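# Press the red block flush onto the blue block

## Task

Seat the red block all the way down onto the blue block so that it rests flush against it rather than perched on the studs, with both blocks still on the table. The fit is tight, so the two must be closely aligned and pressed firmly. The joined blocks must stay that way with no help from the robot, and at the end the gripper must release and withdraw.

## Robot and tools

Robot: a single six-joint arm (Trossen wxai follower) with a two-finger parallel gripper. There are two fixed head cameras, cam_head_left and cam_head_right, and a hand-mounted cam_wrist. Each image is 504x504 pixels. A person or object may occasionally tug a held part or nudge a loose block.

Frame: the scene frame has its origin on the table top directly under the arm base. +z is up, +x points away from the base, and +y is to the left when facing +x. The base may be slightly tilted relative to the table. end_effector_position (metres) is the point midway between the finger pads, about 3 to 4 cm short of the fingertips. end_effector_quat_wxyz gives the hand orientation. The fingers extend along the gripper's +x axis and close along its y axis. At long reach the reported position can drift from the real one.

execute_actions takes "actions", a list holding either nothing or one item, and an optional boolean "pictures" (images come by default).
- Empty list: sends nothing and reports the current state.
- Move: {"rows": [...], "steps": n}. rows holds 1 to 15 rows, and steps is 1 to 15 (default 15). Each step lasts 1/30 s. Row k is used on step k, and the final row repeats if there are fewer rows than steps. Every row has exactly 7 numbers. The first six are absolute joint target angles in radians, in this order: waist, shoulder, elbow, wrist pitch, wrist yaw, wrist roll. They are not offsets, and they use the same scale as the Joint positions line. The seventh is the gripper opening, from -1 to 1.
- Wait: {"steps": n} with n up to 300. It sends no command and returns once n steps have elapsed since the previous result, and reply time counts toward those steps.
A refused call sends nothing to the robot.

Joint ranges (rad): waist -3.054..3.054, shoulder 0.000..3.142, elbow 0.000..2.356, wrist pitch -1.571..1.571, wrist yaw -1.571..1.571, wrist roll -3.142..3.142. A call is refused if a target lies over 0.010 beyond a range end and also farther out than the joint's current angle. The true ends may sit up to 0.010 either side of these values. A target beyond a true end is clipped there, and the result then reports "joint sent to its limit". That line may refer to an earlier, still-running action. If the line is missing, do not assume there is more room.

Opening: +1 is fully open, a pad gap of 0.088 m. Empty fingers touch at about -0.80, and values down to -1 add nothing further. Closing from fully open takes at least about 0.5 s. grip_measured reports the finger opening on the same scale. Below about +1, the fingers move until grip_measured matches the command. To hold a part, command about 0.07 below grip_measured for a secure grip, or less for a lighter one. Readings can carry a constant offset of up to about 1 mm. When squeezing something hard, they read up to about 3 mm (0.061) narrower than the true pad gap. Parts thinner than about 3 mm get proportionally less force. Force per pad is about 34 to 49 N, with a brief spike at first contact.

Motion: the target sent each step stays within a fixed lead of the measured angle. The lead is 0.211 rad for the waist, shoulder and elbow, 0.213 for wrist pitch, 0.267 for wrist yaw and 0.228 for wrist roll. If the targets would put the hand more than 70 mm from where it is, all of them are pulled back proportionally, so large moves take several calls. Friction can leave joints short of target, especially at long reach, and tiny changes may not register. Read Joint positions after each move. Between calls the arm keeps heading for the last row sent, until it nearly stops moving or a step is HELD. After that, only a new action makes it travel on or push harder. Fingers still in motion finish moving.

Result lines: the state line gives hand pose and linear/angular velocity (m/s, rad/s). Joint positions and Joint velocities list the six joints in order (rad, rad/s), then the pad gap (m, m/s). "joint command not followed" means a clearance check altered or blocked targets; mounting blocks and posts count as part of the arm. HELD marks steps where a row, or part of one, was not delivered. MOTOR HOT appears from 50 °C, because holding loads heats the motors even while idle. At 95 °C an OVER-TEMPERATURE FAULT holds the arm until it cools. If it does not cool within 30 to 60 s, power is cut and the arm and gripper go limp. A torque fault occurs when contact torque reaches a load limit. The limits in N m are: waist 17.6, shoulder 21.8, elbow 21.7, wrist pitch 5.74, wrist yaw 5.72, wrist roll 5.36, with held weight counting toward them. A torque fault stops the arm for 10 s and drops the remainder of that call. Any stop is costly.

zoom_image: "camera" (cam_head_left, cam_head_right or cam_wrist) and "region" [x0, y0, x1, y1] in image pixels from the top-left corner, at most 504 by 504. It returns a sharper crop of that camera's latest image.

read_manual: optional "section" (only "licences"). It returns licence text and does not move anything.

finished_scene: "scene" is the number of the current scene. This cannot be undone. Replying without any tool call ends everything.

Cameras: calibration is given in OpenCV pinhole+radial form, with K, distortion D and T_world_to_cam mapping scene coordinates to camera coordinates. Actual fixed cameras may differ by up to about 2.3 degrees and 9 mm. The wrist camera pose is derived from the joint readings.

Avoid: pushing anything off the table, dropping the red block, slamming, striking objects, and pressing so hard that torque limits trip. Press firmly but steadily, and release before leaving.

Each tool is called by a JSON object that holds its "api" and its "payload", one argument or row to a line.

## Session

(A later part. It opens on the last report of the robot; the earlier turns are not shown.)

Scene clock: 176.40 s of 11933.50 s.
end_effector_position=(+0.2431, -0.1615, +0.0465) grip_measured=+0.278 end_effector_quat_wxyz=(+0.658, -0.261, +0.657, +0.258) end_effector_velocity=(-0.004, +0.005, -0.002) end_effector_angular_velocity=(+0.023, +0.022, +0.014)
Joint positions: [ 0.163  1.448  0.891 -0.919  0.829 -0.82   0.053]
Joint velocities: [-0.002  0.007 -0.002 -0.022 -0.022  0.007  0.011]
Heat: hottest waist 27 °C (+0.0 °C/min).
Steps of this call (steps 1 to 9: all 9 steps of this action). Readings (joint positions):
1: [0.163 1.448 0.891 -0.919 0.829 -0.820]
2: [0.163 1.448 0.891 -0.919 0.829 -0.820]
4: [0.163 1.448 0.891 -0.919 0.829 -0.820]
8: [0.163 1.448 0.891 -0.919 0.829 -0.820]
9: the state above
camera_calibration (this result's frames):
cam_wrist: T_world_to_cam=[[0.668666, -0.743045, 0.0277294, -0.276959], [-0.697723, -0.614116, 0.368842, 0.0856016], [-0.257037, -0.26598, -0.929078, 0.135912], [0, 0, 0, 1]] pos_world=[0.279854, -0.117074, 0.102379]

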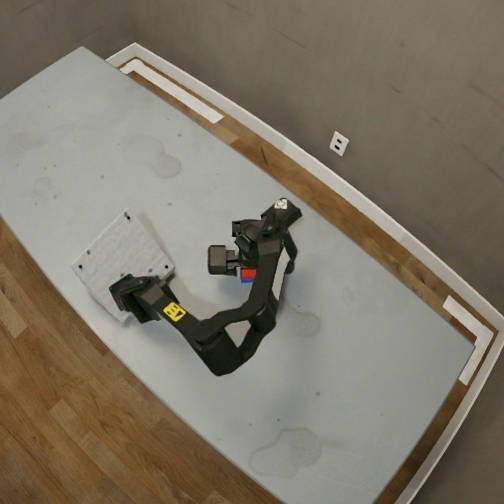

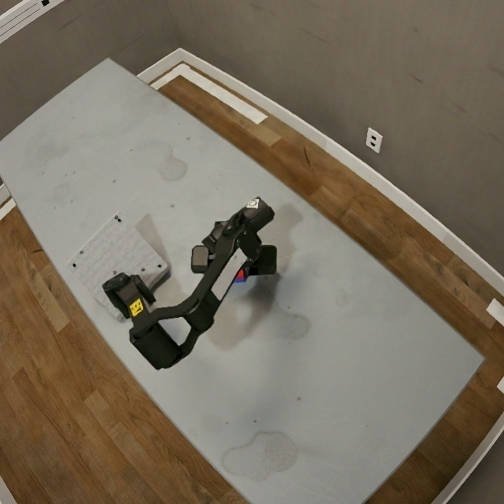

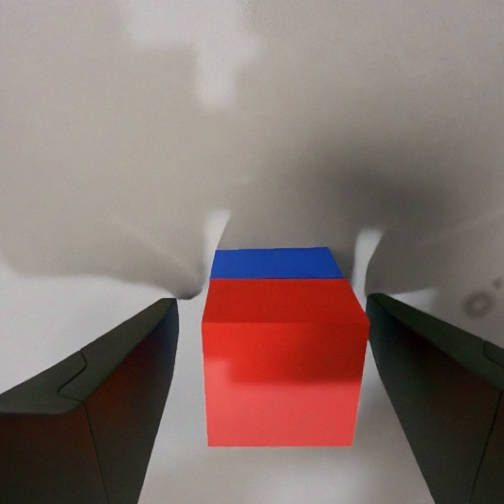

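{"api": "execute_actions", "payload": {
  "actions": [
    {"rows":[[0.195,1.455,0.93,-0.98,0.83,-0.77,0.4],[0.195,1.455,0.93,-0.98,0.83,-0.77,0.4],[0.228,1.458,0.96,-1.04,0.83,-0.72,0.4],[0.228,1.458,0.96,-1.04,0.83,-0.72,0.4],[0.26,1.461,0.99,-1.1,0.83,-0.68,0.4],[0.26,1.461,0.99,-1.1,0.83,-0.68,0.4],[0.292,1.465,1.019,-1.165,0.83,-0.63,0.4]]}
  ],
  "pictures": false
}}

{"api": "execute_actions", "payload": {
  "actions": [
    {"rows":[[0.292,1.465,1.019,-1.165,0.83,-0.63,-0.6]]}
  ]
}}

Scene clock: 184.37 s of 11933.50 s.
end_effector_position=(+0.2444, -0.1604, +0.0855) grip_measured=+0.397 end_effector_quat_wxyz=(+0.660, -0.260, +0.656, +0.258) end_effector_velocity=(-0.011, +0.003, -0.002) end_effector_angular_velocity=(+0.001, +0.056, +0.028)
Joint positions: [ 0.287  1.457  1.006 -1.158  0.829 -0.636  0.058]
Joint velocities: [ 0.002  0.017 -0.002 -0.066 -0.007  0.037  0.   ]
Heat: hottest waist 27 °C (+0.0 °C/min).
Steps of this call (steps 1 to 15: the robot went on to your last target; steps 16 to 90: nothing new was sent; then 4.47 s passed at rest; steps 91 to 105: all 15 steps of this action). Readings (joint positions):
91: [0.165 1.448 0.894 -0.928 0.829 -0.811]
92: [0.172 1.448 0.899 -0.946 0.829 -0.800]
94: [0.196 1.450 0.919 -0.993 0.829 -0.762]
98: [0.258 1.455 0.979 -1.103 0.829 -0.678]
105: the state above

Scene clock: 184.87 s of 11933.50 s.
end_effector_position=(+0.2439, -0.1603, +0.0857) grip_measured=-0.593 end_effector_quat_wxyz=(+0.659, -0.260, +0.657, +0.259) end_effector_velocity=(-0.002, +0.001, -0.000) end_effector_angular_velocity=(+0.006, +0.008, +0.026)
Joint positions: [ 0.288  1.458  1.007 -1.163  0.829 -0.632  0.01 ]
Joint velocities: [-0.002 -0.002 -0.002 -0.007 -0.007 -0.022 -0.003]
Heat: hottest waist 27 °C (+0.0 °C/min).
Steps of this call (steps 1 to 15: all 15 steps of this action). Readings (joint positions):
1: [0.288 1.457 1.006 -1.160 0.829 -0.635]
2: [0.288 1.458 1.006 -1.161 0.829 -0.634]
4: [0.288 1.458 1.006 -1.162 0.829 -0.633]
8: [0.288 1.458 1.007 -1.163 0.829 -0.632]
15: the state above
camera_calibration (this result's frames):
cam_wrist: T_world_to_cam=[[0.667784, -0.743918, 0.0255066, -0.277422], [-0.698405, -0.61434, 0.367174, 0.0726835], [-0.257478, -0.263007, -0.929803, 0.173517], [0, 0, 0, 1]] pos_world=[0.280697, -0.116091, 0.141725]

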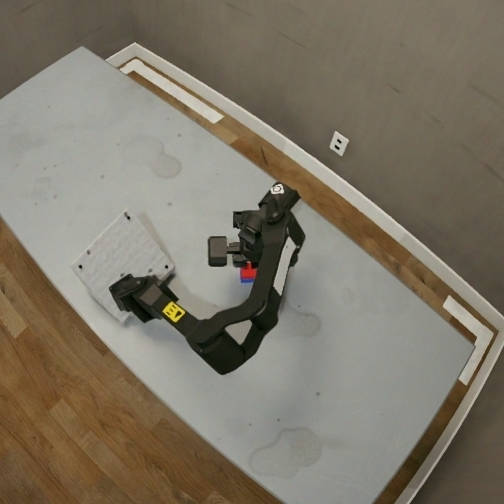

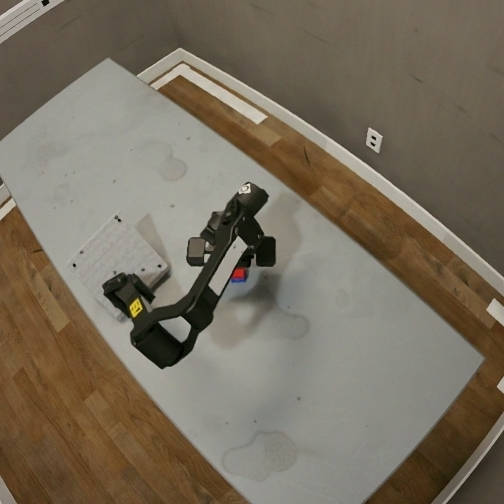

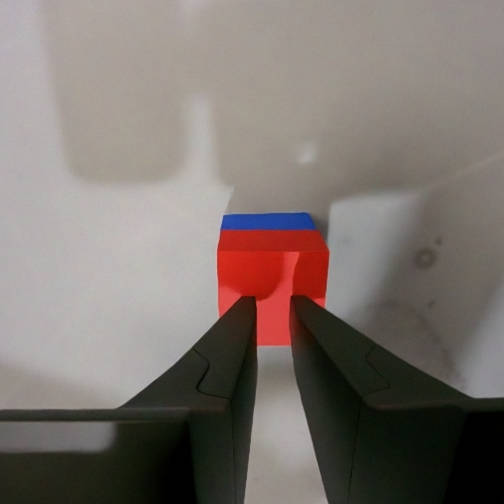

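{"api": "execute_actions", "payload": {
  "actions": [
    {"rows":[[0.281,1.458,0.991,-1.149,0.83,-0.64,-0.6],[0.281,1.458,0.991,-1.149,0.83,-0.64,-0.6],[0.275,1.458,0.985,-1.136,0.83,-0.65,-0.6],[0.275,1.458,0.985,-1.136,0.83,-0.65,-0.6],[0.268,1.458,0.979,-1.124,0.83,-0.66,-0.6],[0.268,1.458,0.979,-1.124,0.83,-0.66,-0.6],[0.262,1.458,0.973,-1.112,0.83,-0.67,-0.6],[0.262,1.458,0.973,-1.112,0.83,-0.67,-0.6],[0.256,1.458,0.967,-1.1,0.83,-0.68,-0.6],[0.256,1.458,0.967,-1.1,0.83,-0.68,-0.6],[0.25,1.458,0.961,-1.088,0.83,-0.69,-0.6],[0.25,1.458,0.961,-1.088,0.83,-0.69,-0.6],[0.244,1.458,0.955,-1.078,0.83,-0.69,-0.6]]}
  ],
  "pictures": false
}}

{"api": "execute_actions", "payload": {
  "actions": [
    {"rows":[[0.238,1.462,0.95,-1.078,0.83,-0.69,-0.6],[0.232,1.466,0.945,-1.078,0.83,-0.69,-0.6],[0.226,1.47,0.94,-1.078,0.83,-0.69,-0.6],[0.22,1.474,0.936,-1.078,0.83,-0.69,-0.6],[0.214,1.478,0.932,-1.078,0.83,-0.69,-0.6],[0.208,1.482,0.927,-1.078,0.83,-0.69,-0.6],[0.202,1.487,0.923,-1.078,0.83,-0.69,-0.6],[0.196,1.492,0.918,-1.078,0.83,-0.69,-0.6]]}
  ]
}}

{"api": "zoom_image", "payload": {
  "camera": "cam_head_left",
  "region": [220,250,280,300]
}}

Scene clock: 194.37 s of 11933.50 s.
end_effector_position=(+0.2461, -0.1587, +0.0767) grip_measured=-0.598 end_effector_quat_wxyz=(+0.662, -0.261, +0.653, +0.259) end_effector_velocity=(+0.004, +0.002, -0.002) end_effector_angular_velocity=(+0.026, -0.047, -0.020)
Joint positions: [ 0.263  1.455  0.976 -1.093  0.828 -0.684  0.01 ]
Joint velocities: [-0.012 -0.037 -0.032  0.081 -0.022 -0.051 -0.   ]
Heat: hottest waist 28 °C (+1.0 °C/min).
Steps of this call (steps 1 to 15: the robot went on to your last target; steps 16 to 90: nothing new was sent; then 6.00 s passed at rest; steps 91 to 105: all 15 steps of this action). Readings (joint positions):
91: [0.288 1.458 1.007 -1.163 0.829 -0.632]
92: [0.287 1.458 1.006 -1.160 0.829 -0.633]
94: [0.282 1.458 1.003 -1.148 0.829 -0.640]
98: [0.269 1.458 0.989 -1.126 0.829 -0.658]
105: the state above

Scene clock: 194.87 s of 11933.50 s.
end_effector_position=(+0.2447, -0.1586, +0.0729) grip_measured=-0.598 end_effector_quat_wxyz=(+0.661, -0.257, +0.656, +0.259) end_effector_velocity=(-0.000, -0.000, -0.001) end_effector_angular_velocity=(+0.007, +0.001, -0.018)
Joint positions: [ 0.25   1.454  0.966 -1.079  0.825 -0.688  0.01 ]
Joint velocities: [-0.007 -0.002 -0.002  0.007 -0.007  0.007 -0.   ]
Heat: hottest waist 28 °C (+1.0 °C/min).
Steps of this call (steps 1 to 15: all 15 steps of this action). Readings (joint positions):
1: [0.262 1.454 0.975 -1.090 0.828 -0.685]
2: [0.259 1.454 0.973 -1.088 0.829 -0.686]
4: [0.255 1.454 0.970 -1.083 0.828 -0.687]
8: [0.252 1.454 0.966 -1.080 0.826 -0.688]
15: the state above
camera_calibration (this result's frames):
cam_wrist: T_world_to_cam=[[0.663747, -0.747585, 0.0235804, -0.275823], [-0.702916, -0.612693, 0.36127, 0.0807618], [-0.255632, -0.256367, -0.932163, 0.162999], [0, 0, 0, 1]] pos_world=[0.281513, -0.114931, 0.129269]

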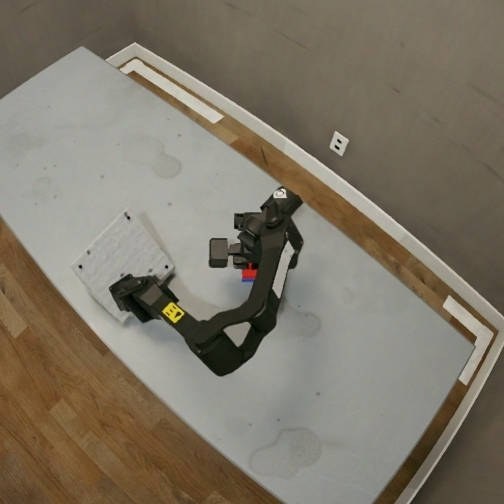

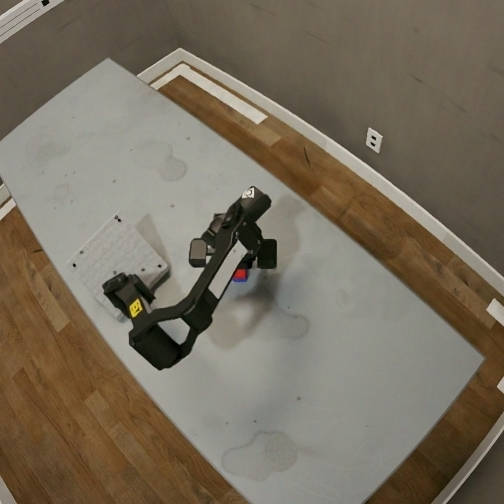

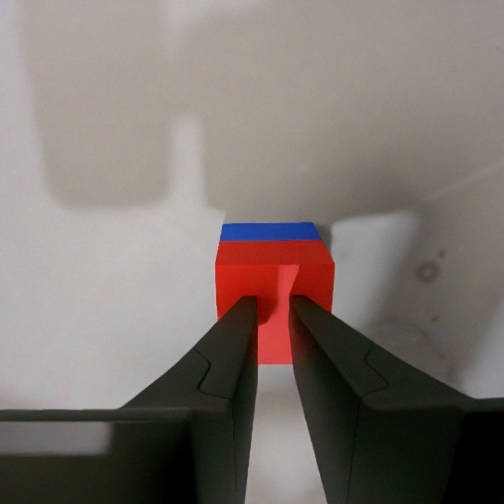

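Region (220, 250, 280, 300) of cam_head_left's 504x504 image, scaled by 8.400, with more detail than that image has.

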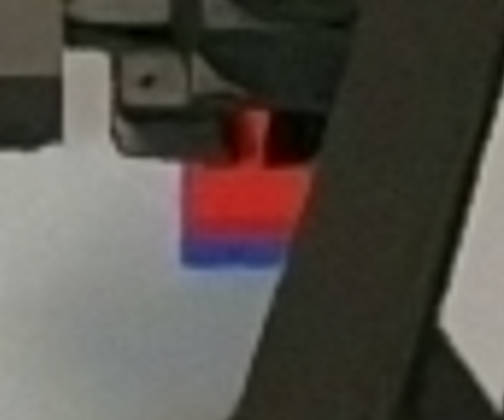

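Appears seated.

{"api": "execute_actions", "payload": {
  "actions": [
    {"rows":[[0.25,1.455,0.97,-1.08,0.83,-0.69,-0.6],[0.25,1.455,0.97,-1.08,0.83,-0.69,-0.6],[0.29,1.46,1.02,-1.165,0.83,-0.63,-0.6],[0.29,1.46,1.02,-1.165,0.83,-0.63,-0.6],[0.36,1.47,1.1,-1.25,0.82,-0.55,1]]}
  ]
}}

{"api": "zoom_image", "payload": {
  "camera": "cam_wrist",
  "region": [190,150,370,330]
}}

Scene clock: 199.93 s of 11933.50 s.
end_effector_position=(+0.2538, -0.1616, +0.1103) grip_measured=+0.632 end_effector_quat_wxyz=(+0.677, -0.254, +0.645, +0.248) end_effector_velocity=(-0.004, +0.004, +0.001) end_effector_angular_velocity=(+0.019, +0.013, +0.015)
Joint positions: [ 0.355  1.465  1.088 -1.245  0.823 -0.554  0.07 ]
Joint velocities: [ 0.007 -0.002 -0.002 -0.022 -0.022  0.007  0.175]
Heat: hottest waist 27 °C (+0.0 °C/min).
Steps of this call (steps 1 to 15: the robot went on to your last target; steps 16 to 90: nothing new was sent; then 1.57 s passed at rest; steps 91 to 105: all 15 steps of this action). Readings (joint positions):
91: [0.252 1.450 0.970 -1.079 0.827 -0.688]
92: [0.254 1.450 0.971 -1.080 0.831 -0.688]
94: [0.264 1.453 0.984 -1.118 0.832 -0.664]
98: [0.336 1.465 1.059 -1.213 0.824 -0.580]
105: the state above
camera_calibration (this result's frames):
cam_wrist: T_world_to_cam=[[0.646403, -0.761611, 0.045951, -0.285297], [-0.729205, -0.59893, 0.330972, 0.0840576], [-0.224551, -0.247449, -0.942521, 0.194142], [0, 0, 0, 1]] pos_world=[0.289306, -0.1189, 0.168272]

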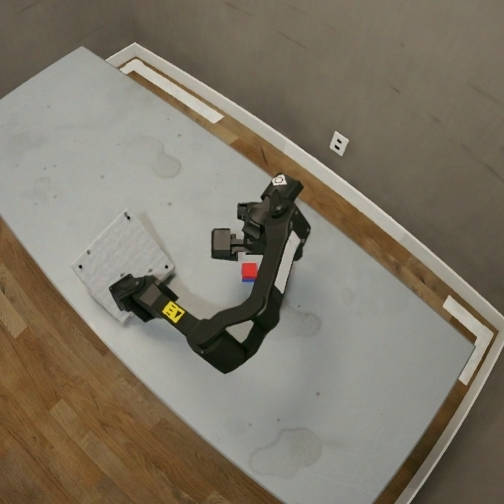

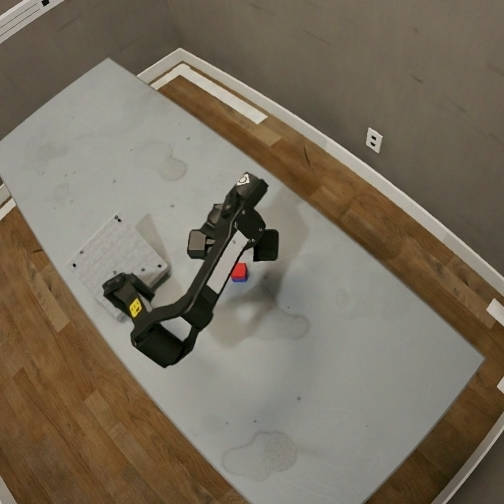

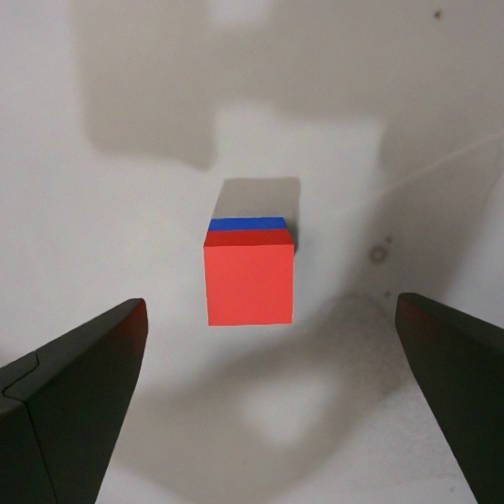

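Region (190, 150, 370, 330) of cam_wrist's 504x504 image, scaled by 2.800, with more detail than that image has.

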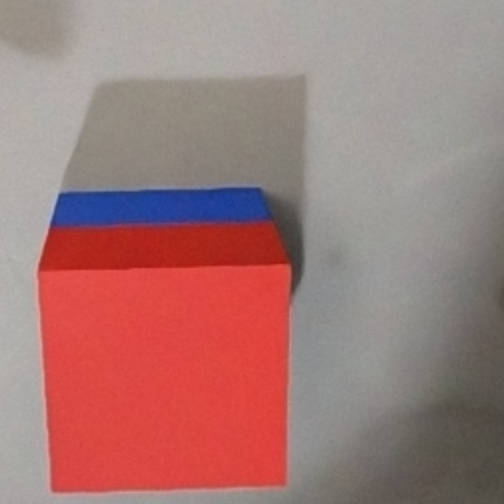

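{"api": "finished_scene", "payload": {
  "scene": 1
}}

The scene is finished: the task was done.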